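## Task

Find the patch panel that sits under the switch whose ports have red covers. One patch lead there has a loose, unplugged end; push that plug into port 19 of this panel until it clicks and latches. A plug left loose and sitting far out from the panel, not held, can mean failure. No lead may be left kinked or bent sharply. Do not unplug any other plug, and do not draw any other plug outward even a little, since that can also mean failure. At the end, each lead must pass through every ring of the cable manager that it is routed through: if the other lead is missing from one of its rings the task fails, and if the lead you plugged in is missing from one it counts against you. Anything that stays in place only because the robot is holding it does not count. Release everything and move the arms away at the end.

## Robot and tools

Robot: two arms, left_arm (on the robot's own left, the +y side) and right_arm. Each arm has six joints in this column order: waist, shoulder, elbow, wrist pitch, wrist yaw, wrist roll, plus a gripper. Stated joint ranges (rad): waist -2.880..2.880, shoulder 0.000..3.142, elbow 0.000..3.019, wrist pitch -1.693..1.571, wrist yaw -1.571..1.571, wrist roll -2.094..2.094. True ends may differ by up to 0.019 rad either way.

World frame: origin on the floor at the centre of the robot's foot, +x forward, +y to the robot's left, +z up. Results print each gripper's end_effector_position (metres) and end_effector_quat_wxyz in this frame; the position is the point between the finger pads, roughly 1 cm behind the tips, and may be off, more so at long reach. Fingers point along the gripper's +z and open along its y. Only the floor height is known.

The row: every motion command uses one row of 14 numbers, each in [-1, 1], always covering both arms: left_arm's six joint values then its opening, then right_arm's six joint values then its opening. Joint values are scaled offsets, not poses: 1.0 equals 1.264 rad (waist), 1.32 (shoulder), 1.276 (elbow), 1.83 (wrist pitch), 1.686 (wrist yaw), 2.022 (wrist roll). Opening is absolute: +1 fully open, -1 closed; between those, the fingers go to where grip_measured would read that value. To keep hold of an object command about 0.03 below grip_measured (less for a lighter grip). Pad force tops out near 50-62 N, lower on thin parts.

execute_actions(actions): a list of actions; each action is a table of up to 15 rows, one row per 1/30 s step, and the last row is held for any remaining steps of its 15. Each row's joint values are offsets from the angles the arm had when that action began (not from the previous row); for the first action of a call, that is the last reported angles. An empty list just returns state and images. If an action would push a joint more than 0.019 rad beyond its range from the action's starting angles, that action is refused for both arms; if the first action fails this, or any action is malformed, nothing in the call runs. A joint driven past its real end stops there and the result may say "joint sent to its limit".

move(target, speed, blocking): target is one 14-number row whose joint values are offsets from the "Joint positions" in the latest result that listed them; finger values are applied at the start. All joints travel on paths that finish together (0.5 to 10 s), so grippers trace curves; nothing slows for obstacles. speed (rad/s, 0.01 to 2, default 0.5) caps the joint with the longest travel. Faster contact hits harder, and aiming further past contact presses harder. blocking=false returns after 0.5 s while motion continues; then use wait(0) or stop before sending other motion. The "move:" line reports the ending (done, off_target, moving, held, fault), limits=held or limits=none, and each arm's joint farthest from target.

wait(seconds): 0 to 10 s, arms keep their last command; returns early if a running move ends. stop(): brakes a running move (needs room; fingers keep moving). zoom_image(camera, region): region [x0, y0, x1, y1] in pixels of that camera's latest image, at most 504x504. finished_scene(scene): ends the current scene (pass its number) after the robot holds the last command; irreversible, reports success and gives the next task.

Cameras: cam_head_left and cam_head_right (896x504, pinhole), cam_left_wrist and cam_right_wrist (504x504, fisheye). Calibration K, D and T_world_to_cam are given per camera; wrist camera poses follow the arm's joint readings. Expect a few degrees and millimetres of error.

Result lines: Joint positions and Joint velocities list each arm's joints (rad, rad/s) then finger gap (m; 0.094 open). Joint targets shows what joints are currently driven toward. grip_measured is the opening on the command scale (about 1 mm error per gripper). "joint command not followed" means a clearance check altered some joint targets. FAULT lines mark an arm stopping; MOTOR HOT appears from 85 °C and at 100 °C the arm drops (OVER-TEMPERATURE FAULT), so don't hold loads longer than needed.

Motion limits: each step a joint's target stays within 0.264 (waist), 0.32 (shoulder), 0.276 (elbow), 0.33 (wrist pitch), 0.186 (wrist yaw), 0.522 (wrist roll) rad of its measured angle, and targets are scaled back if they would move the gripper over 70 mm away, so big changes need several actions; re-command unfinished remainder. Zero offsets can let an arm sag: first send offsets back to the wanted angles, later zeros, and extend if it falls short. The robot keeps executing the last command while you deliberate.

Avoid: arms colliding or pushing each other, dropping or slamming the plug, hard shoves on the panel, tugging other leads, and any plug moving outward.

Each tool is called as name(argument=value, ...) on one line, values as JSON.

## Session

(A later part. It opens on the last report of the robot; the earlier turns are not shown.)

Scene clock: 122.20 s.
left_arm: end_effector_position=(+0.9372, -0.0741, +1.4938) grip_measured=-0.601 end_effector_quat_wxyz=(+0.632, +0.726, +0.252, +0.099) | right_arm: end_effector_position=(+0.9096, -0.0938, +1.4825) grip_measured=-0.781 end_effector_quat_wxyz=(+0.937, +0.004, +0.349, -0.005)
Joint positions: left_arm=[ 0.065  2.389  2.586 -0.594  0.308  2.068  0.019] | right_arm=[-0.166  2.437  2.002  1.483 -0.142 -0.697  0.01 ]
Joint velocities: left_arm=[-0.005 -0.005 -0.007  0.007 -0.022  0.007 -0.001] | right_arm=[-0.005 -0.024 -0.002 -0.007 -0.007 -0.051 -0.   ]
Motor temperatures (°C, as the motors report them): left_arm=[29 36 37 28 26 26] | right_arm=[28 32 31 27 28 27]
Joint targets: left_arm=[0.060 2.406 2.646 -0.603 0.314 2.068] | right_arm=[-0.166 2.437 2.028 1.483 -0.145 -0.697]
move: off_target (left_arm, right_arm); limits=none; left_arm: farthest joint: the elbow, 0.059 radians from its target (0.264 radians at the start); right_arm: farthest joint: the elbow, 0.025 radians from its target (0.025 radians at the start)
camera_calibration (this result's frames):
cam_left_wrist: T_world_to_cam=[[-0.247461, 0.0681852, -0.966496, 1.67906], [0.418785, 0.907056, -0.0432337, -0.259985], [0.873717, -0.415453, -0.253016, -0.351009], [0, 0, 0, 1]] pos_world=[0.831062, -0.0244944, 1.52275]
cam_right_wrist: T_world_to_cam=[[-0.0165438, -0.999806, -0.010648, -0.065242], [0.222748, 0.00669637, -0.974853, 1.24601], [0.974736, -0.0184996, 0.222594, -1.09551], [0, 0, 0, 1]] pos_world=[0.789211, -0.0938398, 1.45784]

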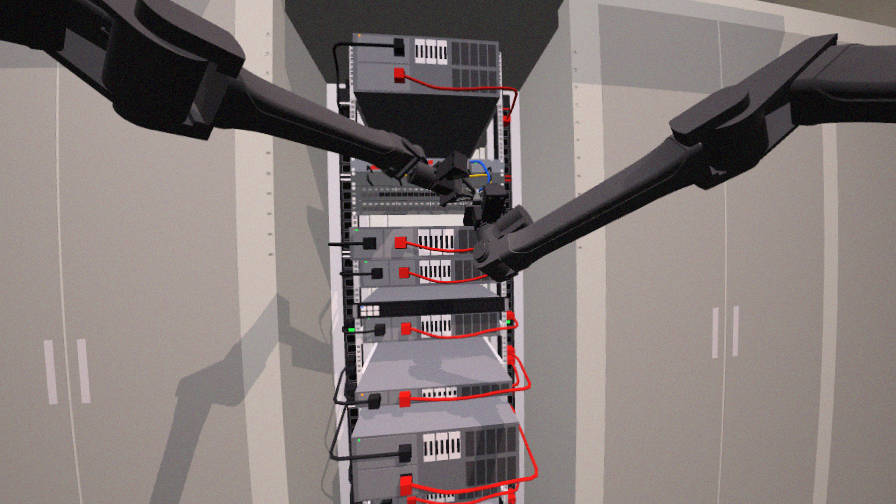

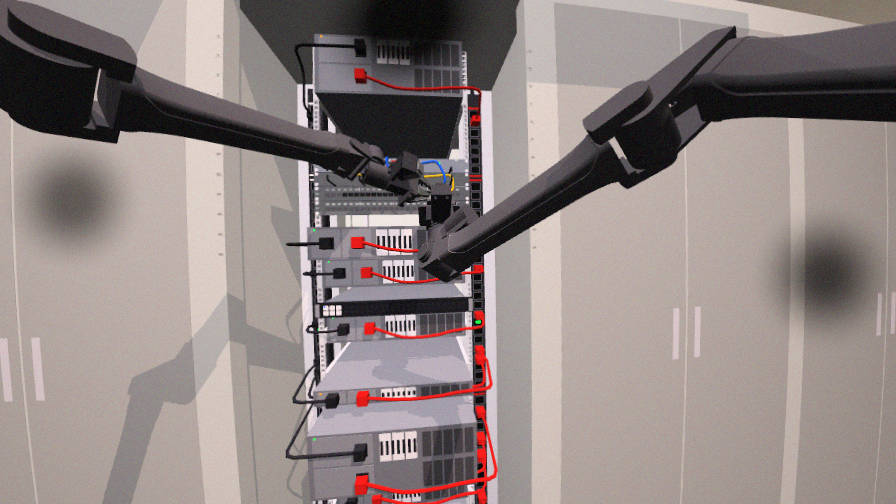

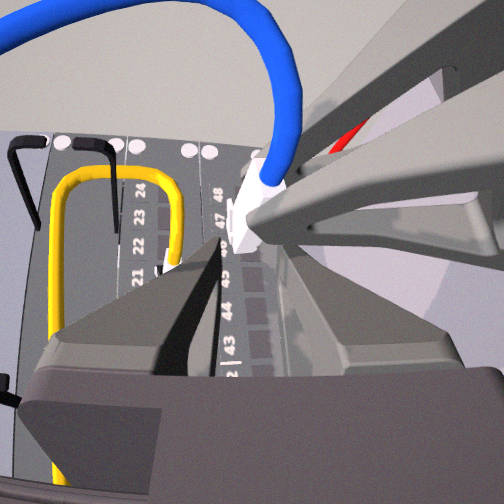

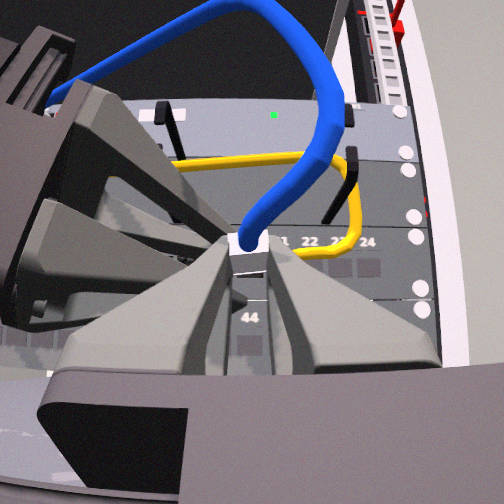

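move(target=[0,-0.01,0.035,0,0,0,-0.6, 0,0,-0.0094,0,-0.017,0,-0.82], speed=0.05)

Scene clock: 123.87 s.
left_arm: end_effector_position=(+0.9380, -0.0731, +1.4930) grip_measured=-0.601 end_effector_quat_wxyz=(+0.632, +0.726, +0.253, +0.099) | right_arm: end_effector_position=(+0.9068, -0.0890, +1.4811) grip_measured=-0.781 end_effector_quat_wxyz=(+0.939, -0.006, +0.344, -0.000)
Joint positions: left_arm=[ 0.066  2.389  2.586 -0.594  0.308  2.068  0.019] | right_arm=[-0.166  2.437  1.995  1.483 -0.165 -0.697  0.01 ]
Joint velocities: left_arm=[-0.005 -0.005 -0.002 -0.012 -0.007  0.066 -0.   ] | right_arm=[-0.015 -0.015  0.002  0.012 -0.066  0.022 -0.   ]
Motor temperatures (°C, as the motors report them): left_arm=[29 36 37 28 26 26] | right_arm=[28 32 31 27 28 27]
Joint targets: left_arm=[0.065 2.376 2.631 -0.594 0.308 2.068] | right_arm=[-0.166 2.437 1.990 1.483 -0.170 -0.697]
move: off_target (left_arm); limits=none; left_arm: farthest joint: the elbow, 0.045 radians from its target (0.045 radians at the start); right_arm: farthest joint: the wrist yaw, 0.006 radians from its target (0.029 radians at the start)
camera_calibration (this result's frames):
cam_left_wrist: T_world_to_cam=[[-0.248254, 0.0685019, -0.96627, 1.67883], [0.417318, 0.907749, -0.0428642, -0.260374], [0.874194, -0.413883, -0.25394, -0.350426], [0, 0, 0, 1]] pos_world=[0.831777, -0.0236846, 1.52206]
cam_right_wrist: T_world_to_cam=[[-0.000855285, -0.999983, 0.00578241, -0.0991094], [0.231542, -0.0058233, -0.972808, 1.23312], [0.972825, 0.00050684, 0.231543, -1.10223], [0, 0, 0, 1]] pos_world=[0.786675, -0.0913683, 1.45538]

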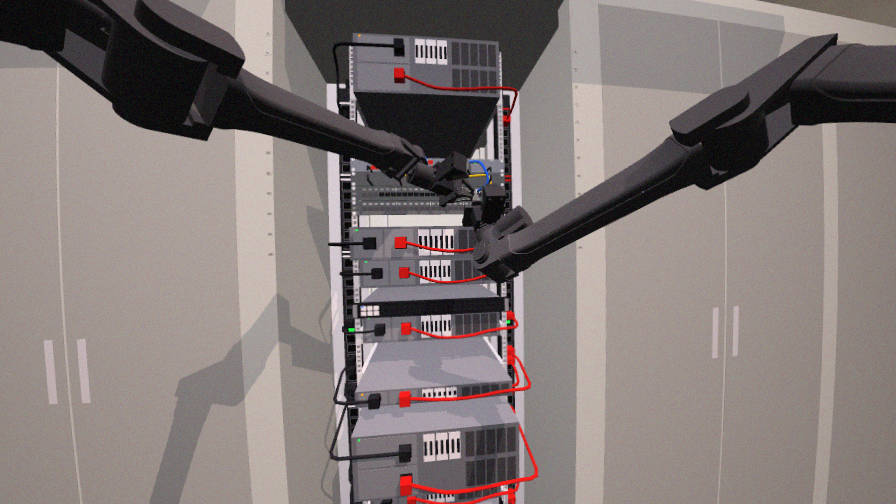

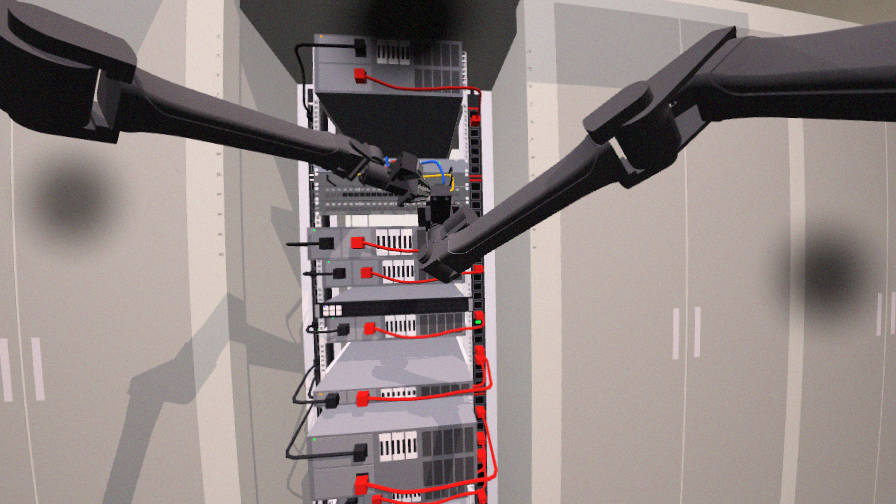

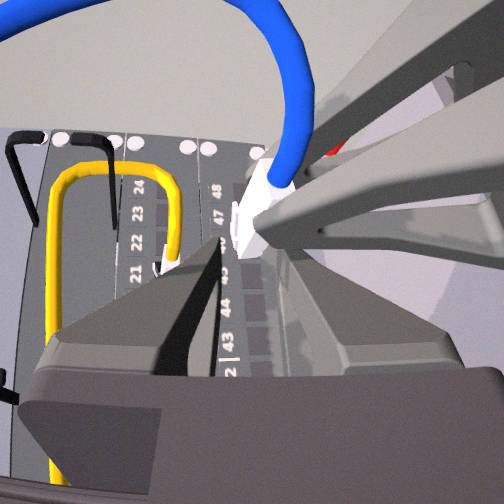

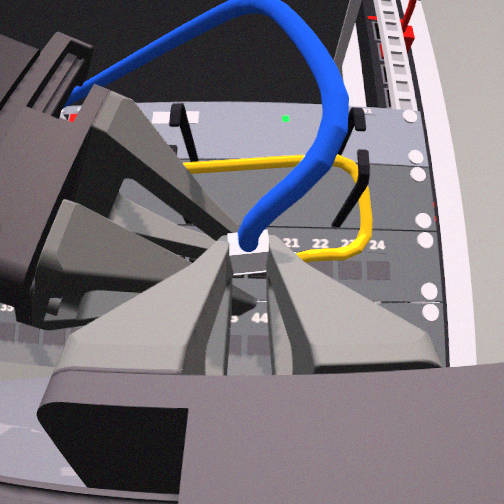

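execute_actions(actions=[[[0,-0.01,0.035,0,0,0,-0.68, 0,0,0.02,0,0,0,-0.82]],[[0,-0.01,0.035,0,0,0,-0.76, 0,0,0.02,0,0,0,-0.82]]])

Scene clock: 125.13 s.
left_arm: end_effector_position=(+0.9380, -0.0731, +1.4930) grip_measured=-0.758 end_effector_quat_wxyz=(+0.632, +0.726, +0.253, +0.099) | right_arm: end_effector_position=(+0.9068, -0.0890, +1.4811) grip_measured=-0.781 end_effector_quat_wxyz=(+0.939, -0.006, +0.344, -0.000)
Joint positions: left_arm=[ 0.066  2.389  2.586 -0.594  0.307  2.068  0.011] | right_arm=[-0.166  2.437  1.995  1.483 -0.165 -0.697  0.01 ]
Joint velocities: left_arm=[-0.015 -0.005  0.012  0.012  0.037 -0.037  0.   ] | right_arm=[-0.015  0.005  0.012 -0.002 -0.081 -0.051  0.001]
Motor temperatures (°C, as the motors report them): left_arm=[29 36 37 28 26 26] | right_arm=[28 32 31 27 28 27]
Joint targets: left_arm=[0.066 2.376 2.631 -0.594 0.308 2.068] | right_arm=[-0.166 2.437 2.020 1.483 -0.165 -0.697]
camera_calibration (this result's frames):
cam_left_wrist: T_world_to_cam=[[-0.248337, 0.0686575, -0.966237, 1.67884], [0.41705, 0.907881, -0.042677, -0.260439], [0.874299, -0.413567, -0.254094, -0.350304], [0, 0, 0, 1]] pos_world=[0.831806, -0.0236919, 1.52204]
cam_right_wrist: T_world_to_cam=[[-0.000855285, -0.999983, 0.00578241, -0.0991094], [0.231542, -0.0058233, -0.972808, 1.23312], [0.972825, 0.00050684, 0.231543, -1.10223], [0, 0, 0, 1]] pos_world=[0.786675, -0.0913683, 1.45538]

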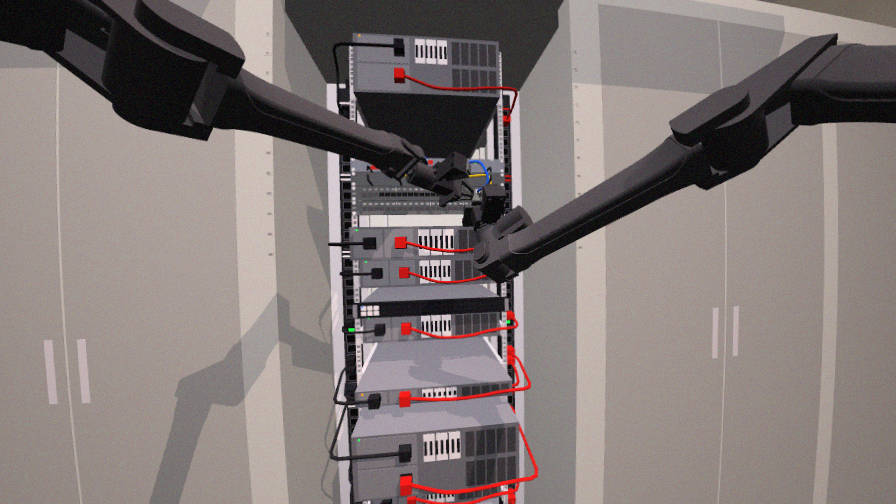

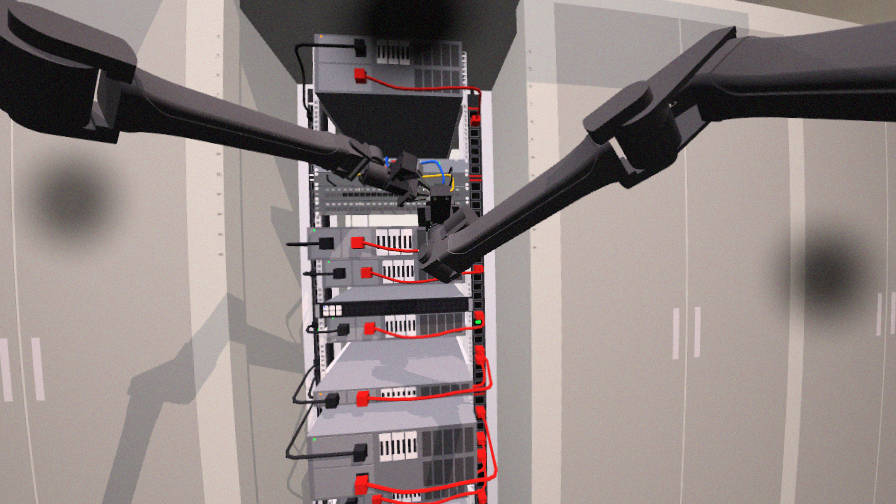

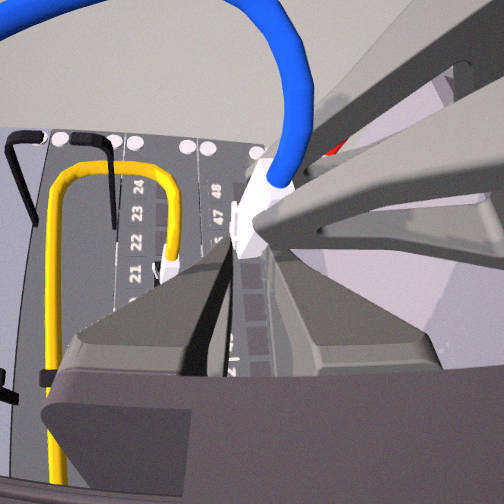

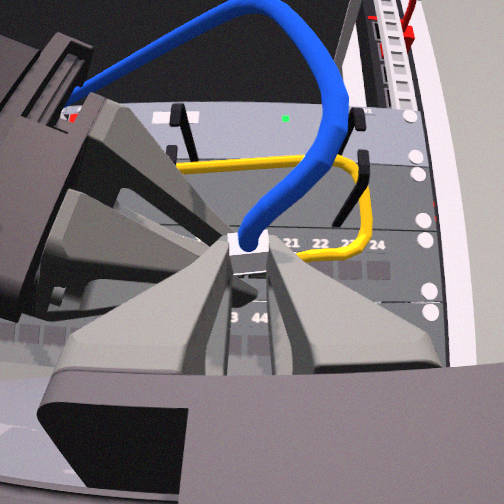

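execute_actions(actions=[[[0,-0.01,0.035,0,0,0,-0.81, 0,0,0.02,0,0,0,-0.80]],[[0,-0.01,0.035,0,0,0,-0.86, 0,0,0.02,0,0,0,-0.79]]])

zoom_image(camera="cam_left_wrist", region=[150, 120, 380, 320])

Scene clock: 126.37 s.
left_arm: end_effector_position=(+0.9381, -0.0730, +1.4929) grip_measured=-0.853 end_effector_quat_wxyz=(+0.632, +0.726, +0.253, +0.099) | right_arm: end_effector_position=(+0.9068, -0.0890, +1.4811) grip_measured=-0.775 end_effector_quat_wxyz=(+0.939, -0.006, +0.344, -0.000)
Joint positions: left_arm=[ 0.066  2.389  2.586 -0.594  0.307  2.068  0.007] | right_arm=[-0.166  2.437  1.995  1.483 -0.165 -0.697  0.011]
Joint velocities: left_arm=[ 0.005  0.005  0.012 -0.007 -0.007  0.022  0.001] | right_arm=[ 0.005 -0.005 -0.012 -0.012 -0.007  0.037 -0.   ]
Motor temperatures (°C, as the motors report them): left_arm=[29 36 37 28 26 26] | right_arm=[28 32 31 27 28 27]
Joint targets: left_arm=[0.066 2.376 2.631 -0.594 0.307 2.068] | right_arm=[-0.166 2.437 2.020 1.483 -0.165 -0.697]
camera_calibration (this result's frames):
cam_left_wrist: T_world_to_cam=[[-0.248503, 0.0689687, -0.966173, 1.67886], [0.416513, 0.908145, -0.0423022, -0.26057], [0.874507, -0.412936, -0.254403, -0.35006], [0, 0, 0, 1]] pos_world=[0.831864, -0.0237063, 1.52199]
cam_right_wrist: T_world_to_cam=[[-0.000855285, -0.999983, 0.00578241, -0.0991094], [0.231542, -0.0058233, -0.972808, 1.23312], [0.972825, 0.00050684, 0.231543, -1.10223], [0, 0, 0, 1]] pos_world=[0.786675, -0.0913683, 1.45538]

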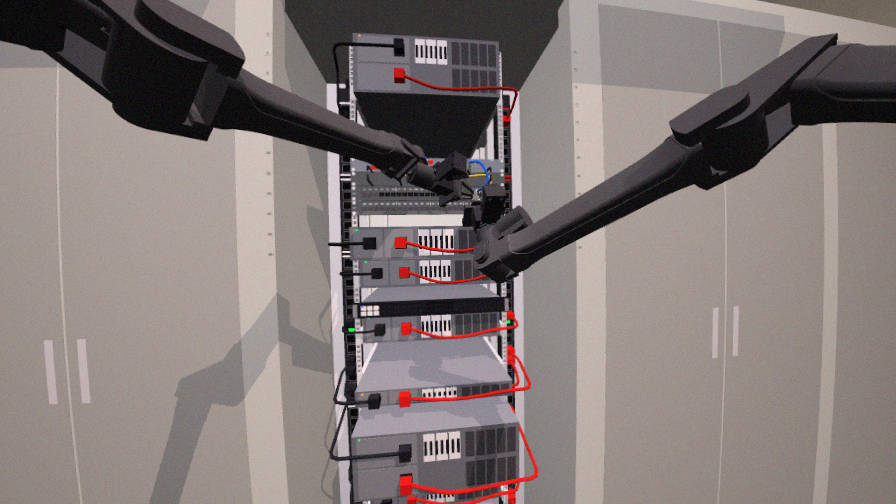

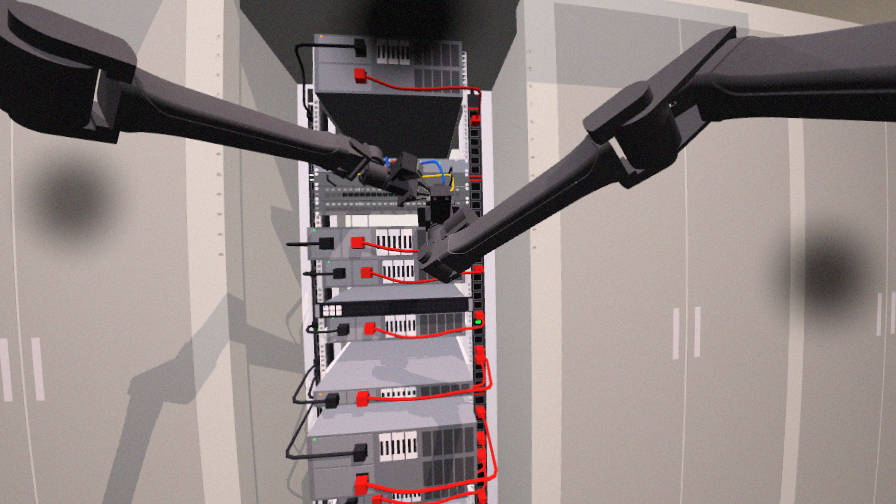

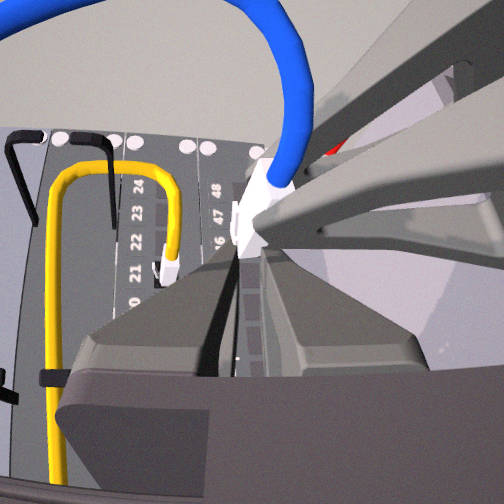

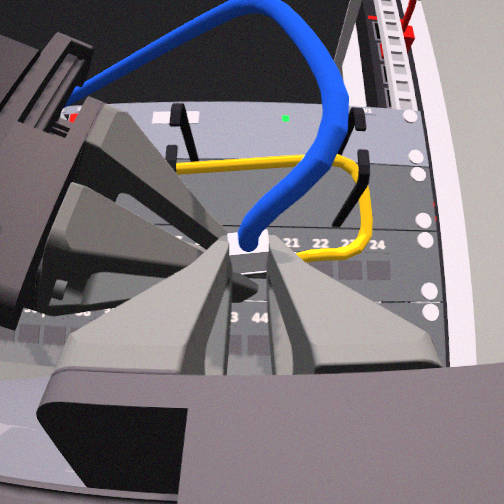

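Region (150, 120, 380, 320) of cam_left_wrist's 504x504 image, scaled by 2.191, with more detail than that image has; it fills the top 438 rows of this view, and the rest is white.

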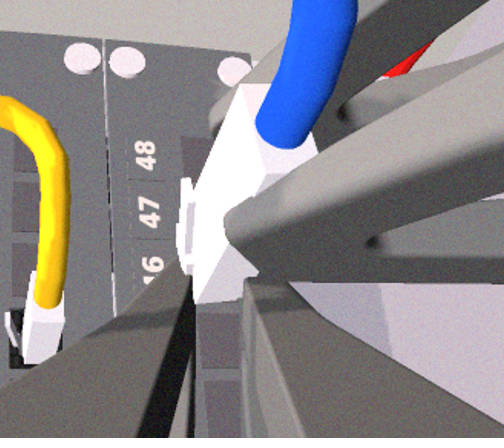

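execute_actions(actions=[[[0,-0.01,0.035,0,0,0,-0.89, 0.012,-0.012,0.005,-0.006,0.002,-0.005,-0.79]],[[0,-0.01,0.035,0,0,0,-0.89,0.0181,-0.0229,-0.0117,-0.0128,0.0099,-0.009,-0.79],[0,-0.01,0.035,0,0,0,-0.89,0.0202,-0.0291,-0.0211,-0.0169,0.0173,-0.0105,-0.79],[0,-0.01,0.035,0,0,0,-0.89,0.0223,-0.0354,-0.0304,-0.021,0.0248,-0.0121,-0.79],[0,-0.01,0.035,0,0,0,-0.89,0.0244,-0.0416,-0.0397,-0.0251,0.0323,-0.0137,-0.79],[0,-0.01,0.035,0,0,0,-0.89,0.0265,-0.0478,-0.0491,-0.0292,0.0397,-0.0152,-0.79],[0,-0.01,0.035,0,0,0,-0.89,0.0287,-0.054,-0.0584,-0.0333,0.0472,-0.0168,-0.79],[0,-0.01,0.035,0,0,0,-0.89,0.0308,-0.0602,-0.0677,-0.0374,0.0547,-0.0184,-0.79],[0,-0.01,0.035,0,0,0,-0.89,0.0329,-0.0664,-0.0771,-0.0415,0.0621,-0.0199,-0.79],[0,-0.01,0.035,0,0,0,-0.89,0.035,-0.0727,-0.0864,-0.0456,0.0696,-0.0215,-0.79],[0,-0.01,0.035,0,0,0,-0.89,0.0371,-0.0789,-0.0957,-0.0497,0.0771,-0.0231,-0.79],[0,-0.01,0.035,0,0,0,-0.89,0.0392,-0.0851,-0.1051,-0.0538,0.0845,-0.0246,-0.79],[0,-0.01,0.035,0,0,0,-0.89,0.0413,-0.0913,-0.1144,-0.0579,0.092,-0.0262,-0.79]]])

wait(seconds=0.3)

Scene clock: 130.00 s.
left_arm: end_effector_position=(+0.9386, -0.0724, +1.4924) grip_measured=-0.877 end_effector_quat_wxyz=(+0.631, +0.726, +0.254, +0.100) | right_arm: end_effector_position=(+0.9057, -0.0887, +1.4847) grip_measured=-0.775 end_effector_quat_wxyz=(+0.904, +0.003, +0.428, -0.001)
Joint positions: left_arm=[ 0.067  2.389  2.586 -0.594  0.306  2.068  0.006] | right_arm=[-0.131  2.336  1.854  1.395 -0.013 -0.731  0.011]
Joint velocities: left_arm=[-0.005 -0.005 -0.022 -0.002  0.007 -0.007 -0.001] | right_arm=[ 0.005 -0.063 -0.056 -0.076 -0.066 -0.095  0.002]
Motor temperatures (°C, as the motors report them): left_arm=[29 36 37 28 26 26] | right_arm=[28 32 31 27 28 27]
Joint targets: left_arm=[0.066 2.376 2.631 -0.594 0.307 2.068] | right_arm=[-0.114 2.316 1.849 1.377 -0.009 -0.750]
camera_calibration (this result's frames):
cam_left_wrist: T_world_to_cam=[[-0.249108, 0.0695149, -0.965978, 1.67878], [0.415108, 0.908818, -0.0416474, -0.260929], [0.875003, -0.41136, -0.25525, -0.349465], [0, 0, 0, 1]] pos_world=[0.832294, -0.0233188, 1.52159]
cam_right_wrist: T_world_to_cam=[[-0.00936662, -0.9999, -0.0105682, -0.0668493], [0.0514288, 0.010073, -0.998626, 1.43973], [0.998633, -0.00989725, 0.0513293, -0.858769], [0, 0, 0, 1]] pos_world=[0.782925, -0.0898445, 1.48113]

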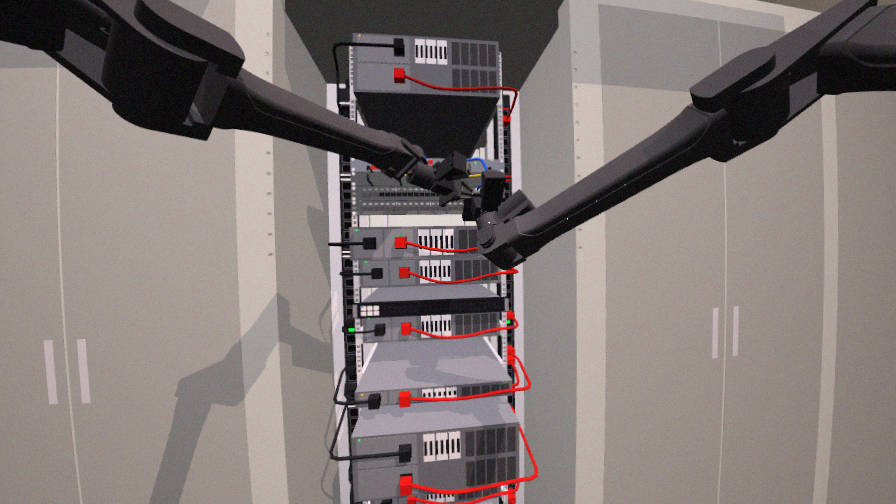

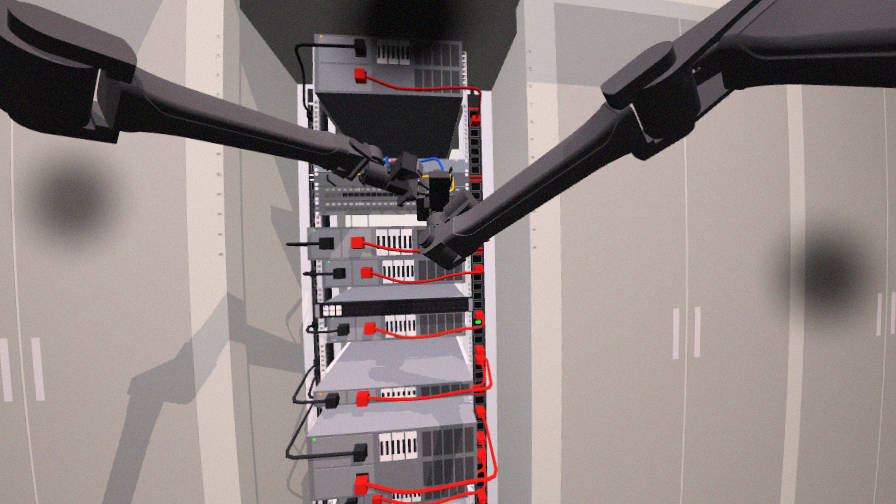

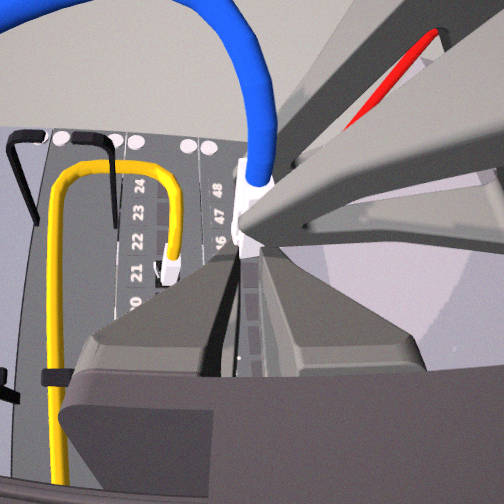

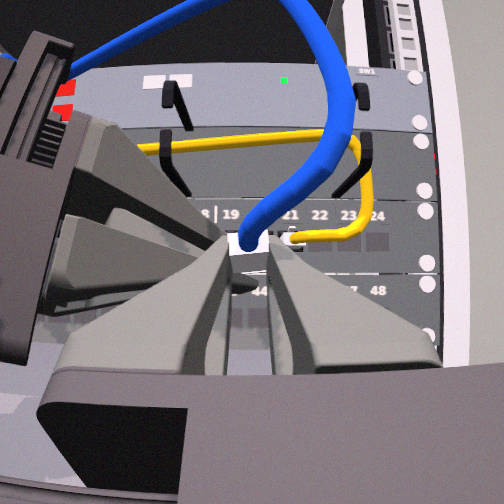

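Scene clock: 130.30 s.
left_arm: end_effector_position=(+0.9385, -0.0725, +1.4925) grip_measured=-0.877 end_effector_quat_wxyz=(+0.631, +0.726, +0.254, +0.099) | right_arm: end_effector_position=(+0.9058, -0.0885, +1.4840) grip_measured=-0.775 end_effector_quat_wxyz=(+0.902, +0.002, +0.431, -0.003)
Joint positions: left_arm=[ 0.067  2.389  2.586 -0.594  0.306  2.068  0.006] | right_arm=[-0.131  2.335  1.85   1.391 -0.01  -0.736  0.011]
Joint velocities: left_arm=[-0.005 -0.015 -0.002 -0.007 -0.081  0.007  0.   ] | right_arm=[-0.024 -0.015 -0.017 -0.002  0.066  0.022  0.001]
Motor temperatures (°C, as the motors report them): left_arm=[29 36 37 28 26 26] | right_arm=[28 32 31 27 28 27]
Joint targets: left_arm=[0.066 2.376 2.631 -0.594 0.307 2.068] | right_arm=[-0.114 2.316 1.849 1.377 -0.009 -0.750]
wait: 0.30 s; no rest
camera_calibration (this result's frames):
cam_left_wrist: T_world_to_cam=[[-0.248942, 0.069204, -0.966043, 1.67876], [0.415645, 0.908556, -0.0420227, -0.260798], [0.874795, -0.411992, -0.254942, -0.349709], [0, 0, 0, 1]] pos_world=[0.832235, -0.0233045, 1.52164]
cam_right_wrist: T_world_to_cam=[[-0.0118292, -0.999914, -0.00560239, -0.0717348], [0.0458544, 0.00505444, -0.998935, 1.4441], [0.998878, -0.0120735, 0.0457907, -0.851018], [0, 0, 0, 1]] pos_world=[0.782997, -0.0893025, 1.48113]

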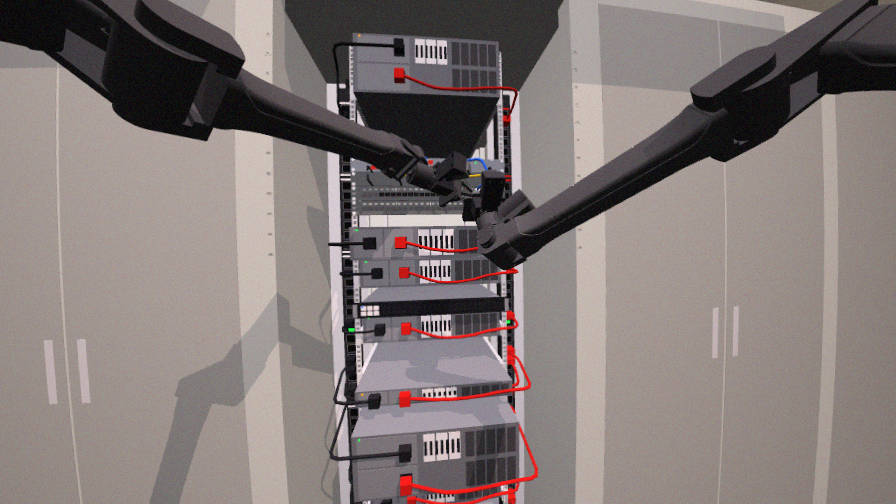

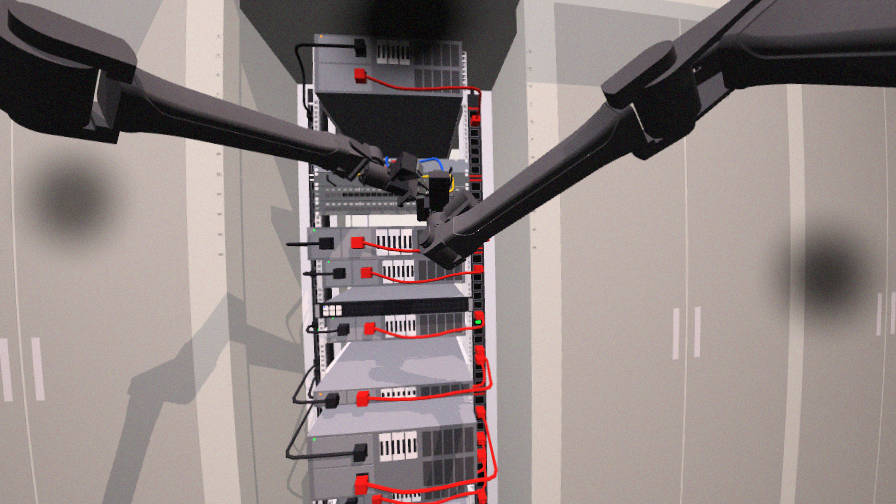

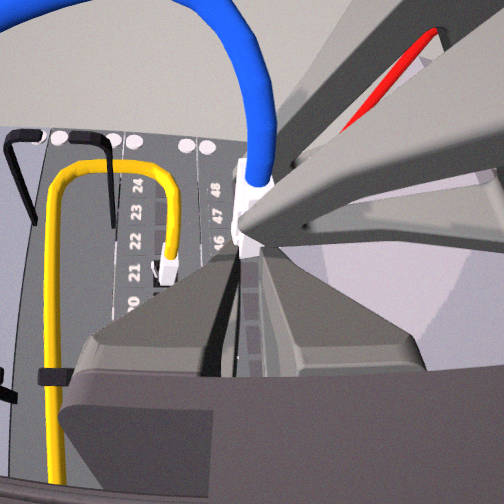

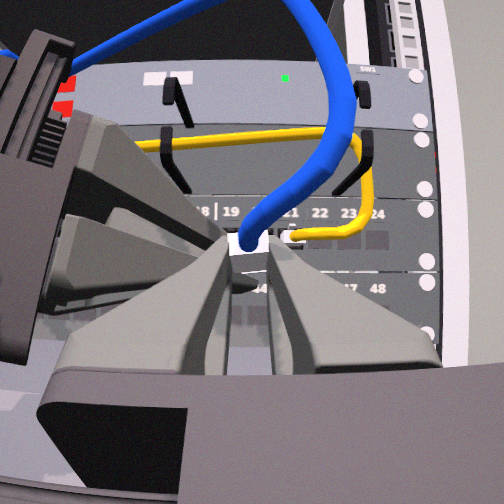

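execute_actions(actions=[[[0,-0.01,0.035,0,0,0,-0.915, 0.011,-0.011,0.003,-0.006,0.001,-0.005,-0.78]],[[0,-0.01,0.035,0,0,0,-0.915,0.0156,-0.0204,-0.008,-0.0135,0.0093,-0.0076,-0.78],[0,-0.01,0.035,0,0,0,-0.915,0.0178,-0.0263,-0.015,-0.0193,0.0166,-0.0082,-0.78],[0,-0.01,0.035,0,0,0,-0.915,0.0199,-0.0323,-0.022,-0.0251,0.0239,-0.0089,-0.78],[0,-0.01,0.035,0,0,0,-0.915,0.0221,-0.0383,-0.029,-0.0308,0.0312,-0.0095,-0.78],[0,-0.01,0.035,0,0,0,-0.915,0.0243,-0.0442,-0.036,-0.0366,0.0385,-0.0101,-0.78],[0,-0.01,0.035,0,0,0,-0.915,0.0265,-0.0502,-0.043,-0.0424,0.0458,-0.0107,-0.78],[0,-0.01,0.035,0,0,0,-0.915,0.0286,-0.0562,-0.0499,-0.0482,0.053,-0.0113,-0.78],[0,-0.01,0.035,0,0,0,-0.915,0.0308,-0.0621,-0.0569,-0.054,0.0603,-0.0119,-0.78],[0,-0.01,0.035,0,0,0,-0.915,0.033,-0.0681,-0.0639,-0.0598,0.0676,-0.0126,-0.78],[0,-0.01,0.035,0,0,0,-0.915,0.0352,-0.0741,-0.0709,-0.0655,0.0749,-0.0132,-0.78],[0,-0.01,0.035,0,0,0,-0.915,0.0373,-0.08,-0.0779,-0.0713,0.0822,-0.0138,-0.78],[0,-0.01,0.035,0,0,0,-0.915,0.0395,-0.086,-0.0849,-0.0771,0.0895,-0.0144,-0.78]]])

wait(seconds=0.3)

Scene clock: 132.60 s.
left_arm: end_effector_position=(+0.9390, -0.0718, +1.4919) grip_measured=-0.892 end_effector_quat_wxyz=(+0.631, +0.726, +0.254, +0.100) | right_arm: end_effector_position=(+0.9047, -0.0881, +1.4875) grip_measured=-0.769 end_effector_quat_wxyz=(+0.860, +0.003, +0.511, -0.001)
Joint positions: left_arm=[ 0.068  2.389  2.586 -0.594  0.307  2.068  0.005] | right_arm=[-0.097  2.24   1.747  1.268  0.136 -0.748  0.011]
Joint velocities: left_arm=[ 0.005 -0.005 -0.012 -0.007  0.022 -0.081 -0.   ] | right_arm=[ 0.044 -0.063 -0.046 -0.1    0.007 -0.037 -0.001]
Motor temperatures (°C, as the motors report them): left_arm=[29 36 37 28 26 26] | right_arm=[28 32 31 27 28 27]
Joint targets: left_arm=[0.067 2.376 2.631 -0.594 0.306 2.068] | right_arm=[-0.081 2.221 1.741 1.250 0.141 -0.766]
camera_calibration (this result's frames):
cam_left_wrist: T_world_to_cam=[[-0.249392, 0.0691679, -0.965929, 1.67857], [0.415013, 0.908842, -0.0420718, -0.260977], [0.874967, -0.411366, -0.255364, -0.349486], [0, 0, 0, 1]] pos_world=[0.832719, -0.0226831, 1.52115]
cam_right_wrist: T_world_to_cam=[[-0.0107005, -0.999902, -0.00903397, -0.0672836], [-0.135451, 0.0104006, -0.990729, 1.59989], [0.990726, -0.00937767, -0.135549, -0.572736], [0, 0, 0, 1]] pos_world=[0.783412, -0.0892878, 1.50682]

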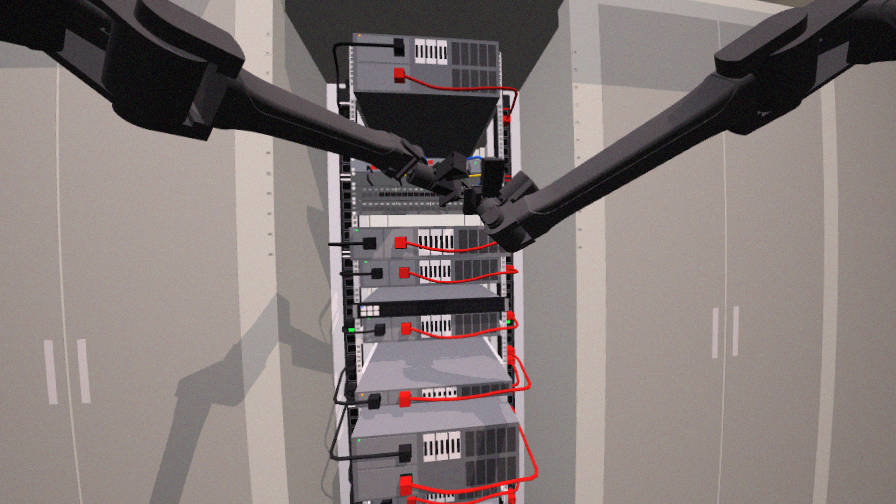

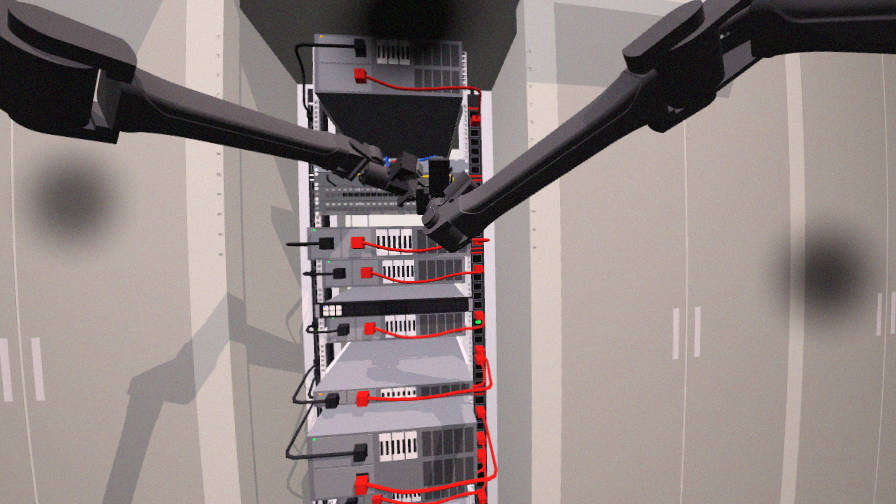

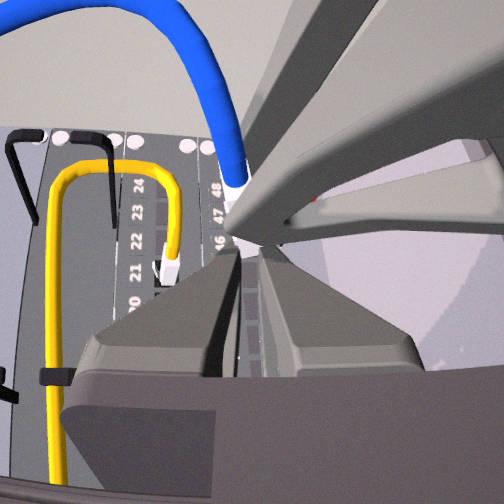

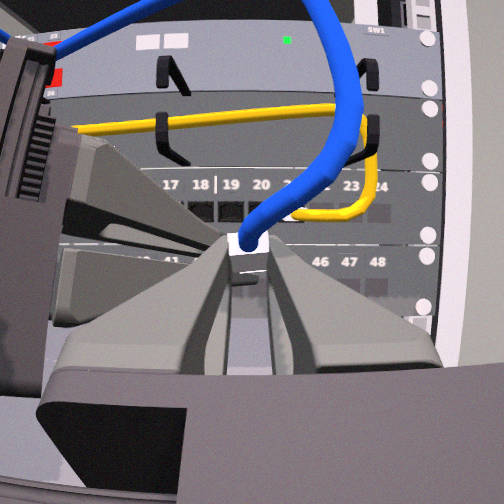

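Scene clock: 132.90 s.
left_arm: end_effector_position=(+0.9389, -0.0718, +1.4920) grip_measured=-0.892 end_effector_quat_wxyz=(+0.632, +0.726, +0.254, +0.099) | right_arm: end_effector_position=(+0.9048, -0.0880, +1.4868) grip_measured=-0.769 end_effector_quat_wxyz=(+0.858, +0.002, +0.513, -0.001)
Joint positions: left_arm=[ 0.068  2.389  2.586 -0.594  0.307  2.068  0.005] | right_arm=[-0.097  2.238  1.744  1.265  0.14  -0.75   0.011]
Joint velocities: left_arm=[-0.015 -0.005 -0.022 -0.002  0.037  0.007 -0.001] | right_arm=[-0.005 -0.005  0.007  0.002 -0.022  0.037  0.   ]
Motor temperatures (°C, as the motors report them): left_arm=[29 36 37 28 26 26] | right_arm=[28 32 31 27 28 27]
Joint targets: left_arm=[0.067 2.376 2.631 -0.594 0.306 2.068] | right_arm=[-0.081 2.221 1.742 1.250 0.141 -0.766]
wait: 0.30 s; at rest by 0.27 s
camera_calibration (this result's frames):
cam_left_wrist: T_world_to_cam=[[-0.249226, 0.0688571, -0.965994, 1.67855], [0.41555, 0.908579, -0.0424471, -0.260846], [0.87476, -0.411998, -0.255055, -0.349729], [0, 0, 0, 1]] pos_world=[0.832661, -0.0226688, 1.5212]
cam_right_wrist: T_world_to_cam=[[-0.0111011, -0.999916, -0.00661946, -0.0704184], [-0.140906, 0.00811808, -0.98999, 1.60291], [0.989961, -0.0100572, -0.140984, -0.564129], [0, 0, 0, 1]] pos_world=[0.783543, -0.0890986, 1.50686]

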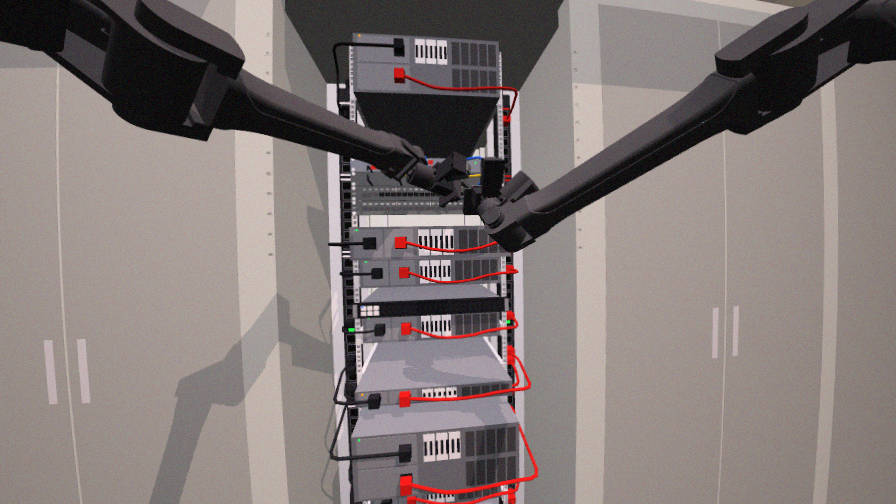

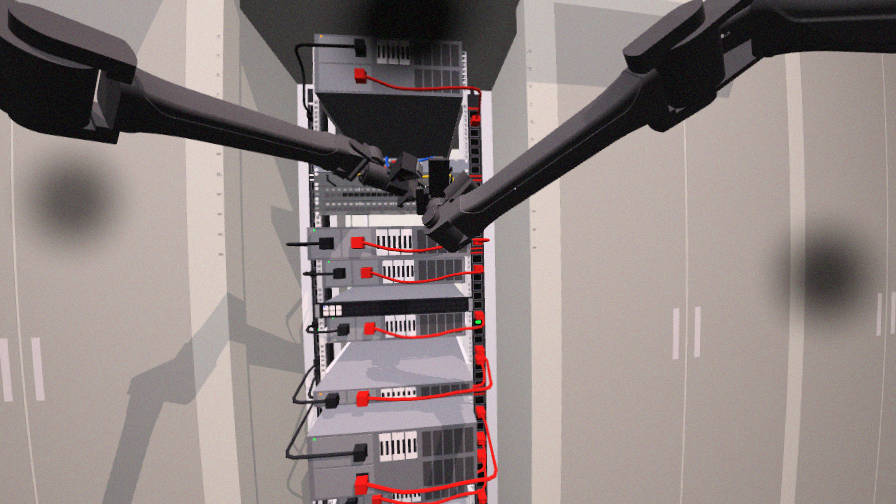

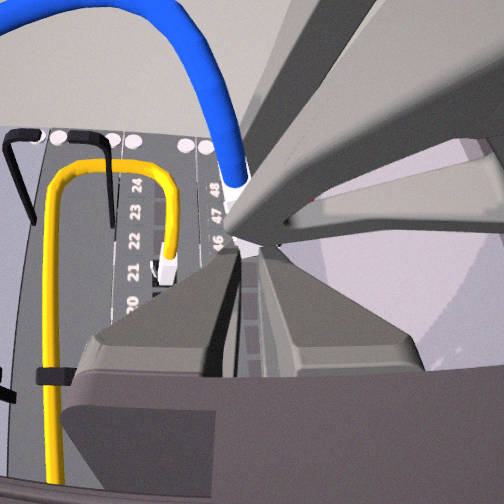

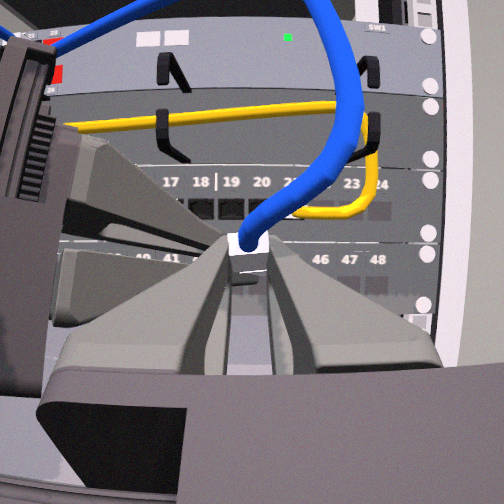

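execute_actions(actions=[[[0,-0.01,0.035,0,0,0,-0.6, 0,0,0.02,0,0,0,-0.80]],[[0,-0.01,0.035,0,0,0,-0.6, 0,0,0.02,-0.012,0.006,0,-0.80],[0,-0.01,0.035,0,0,0,-0.6, 0,0,0.02,-0.015,0.009,0,-0.80],[0,-0.01,0.035,0,0,0,-0.6, 0,0,0.02,-0.018,0.012,0,-0.80],[0,-0.01,0.035,0,0,0,-0.6, 0,0,0.02,-0.021,0.015,0,-0.80],[0,-0.01,0.035,0,0,0,-0.6, 0,0,0.02,-0.024,0.018,0,-0.80]]])

Scene clock: 135.47 s.
left_arm: end_effector_position=(+0.9392, -0.0717, +1.4918) grip_measured=-0.601 end_effector_quat_wxyz=(+0.631, +0.726, +0.255, +0.100) | right_arm: end_effector_position=(+0.9081, -0.0873, +1.4803) grip_measured=-0.776 end_effector_quat_wxyz=(+0.849, +0.003, +0.528, -0.004)
Joint positions: left_arm=[ 0.068  2.389  2.586 -0.594  0.305  2.068  0.019] | right_arm=[-0.097  2.238  1.744  1.241  0.166 -0.75   0.011]
Joint velocities: left_arm=[ 0.005 -0.005 -0.002  0.002 -0.051  0.037  0.   ] | right_arm=[-0.005  0.005  0.012 -0.007  0.081  0.022  0.   ]
Motor temperatures (°C, as the motors report them): left_arm=[29 37 37 28 26 26] | right_arm=[28 32 31 27 28 27]
Joint targets: left_arm=[0.068 2.376 2.631 -0.594 0.307 2.068] | right_arm=[-0.097 2.238 1.770 1.220 0.170 -0.750]
camera_calibration (this result's frames):
cam_left_wrist: T_world_to_cam=[[-0.249725, 0.0697892, -0.965799, 1.67861], [0.41394, 0.909366, -0.0413205, -0.261239], [0.875381, -0.410101, -0.25598, -0.348999], [0, 0, 0, 1]] pos_world=[0.832835, -0.0227116, 1.52107]
cam_right_wrist: T_world_to_cam=[[-0.0153915, -0.999872, -0.00441702, -0.0690649], [-0.175511, 0.00705062, -0.984452, 1.62006], [0.984357, -0.0143769, -0.175597, -0.512408], [0, 0, 0, 1]] pos_world=[0.787667, -0.0878453, 1.50459]

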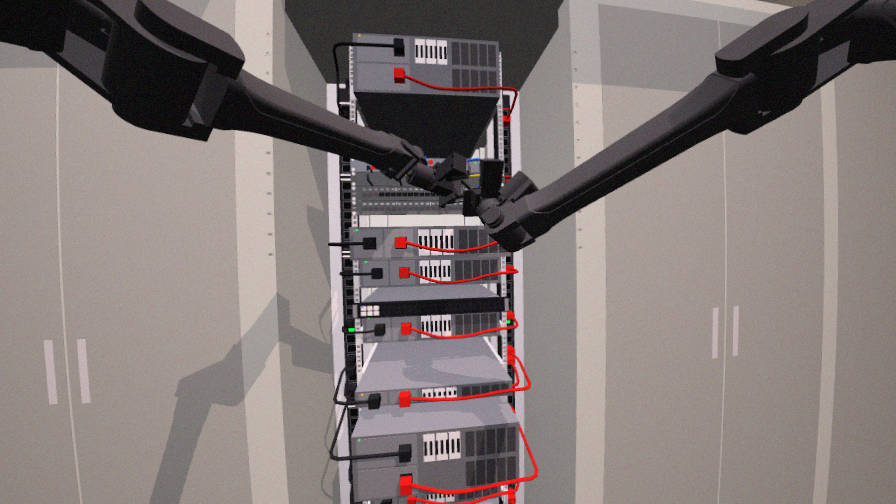

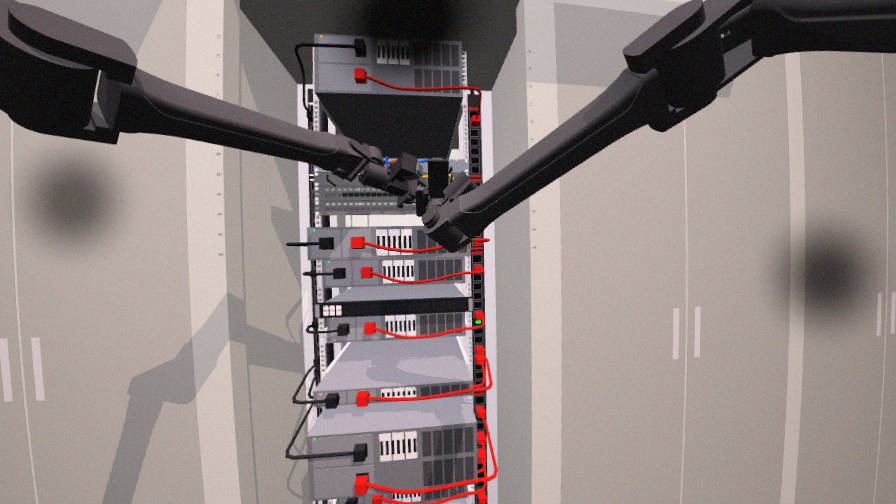

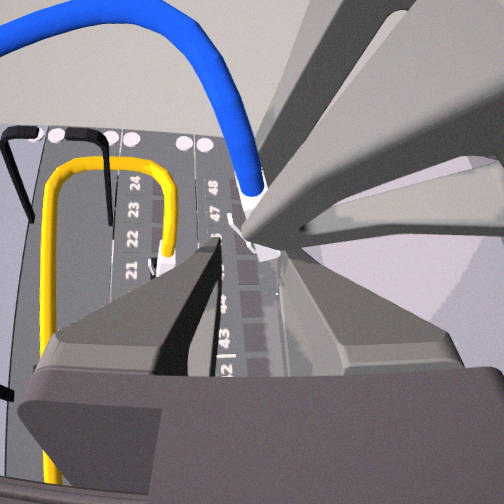

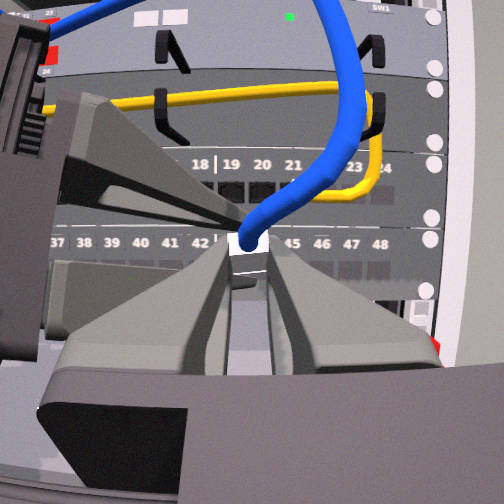

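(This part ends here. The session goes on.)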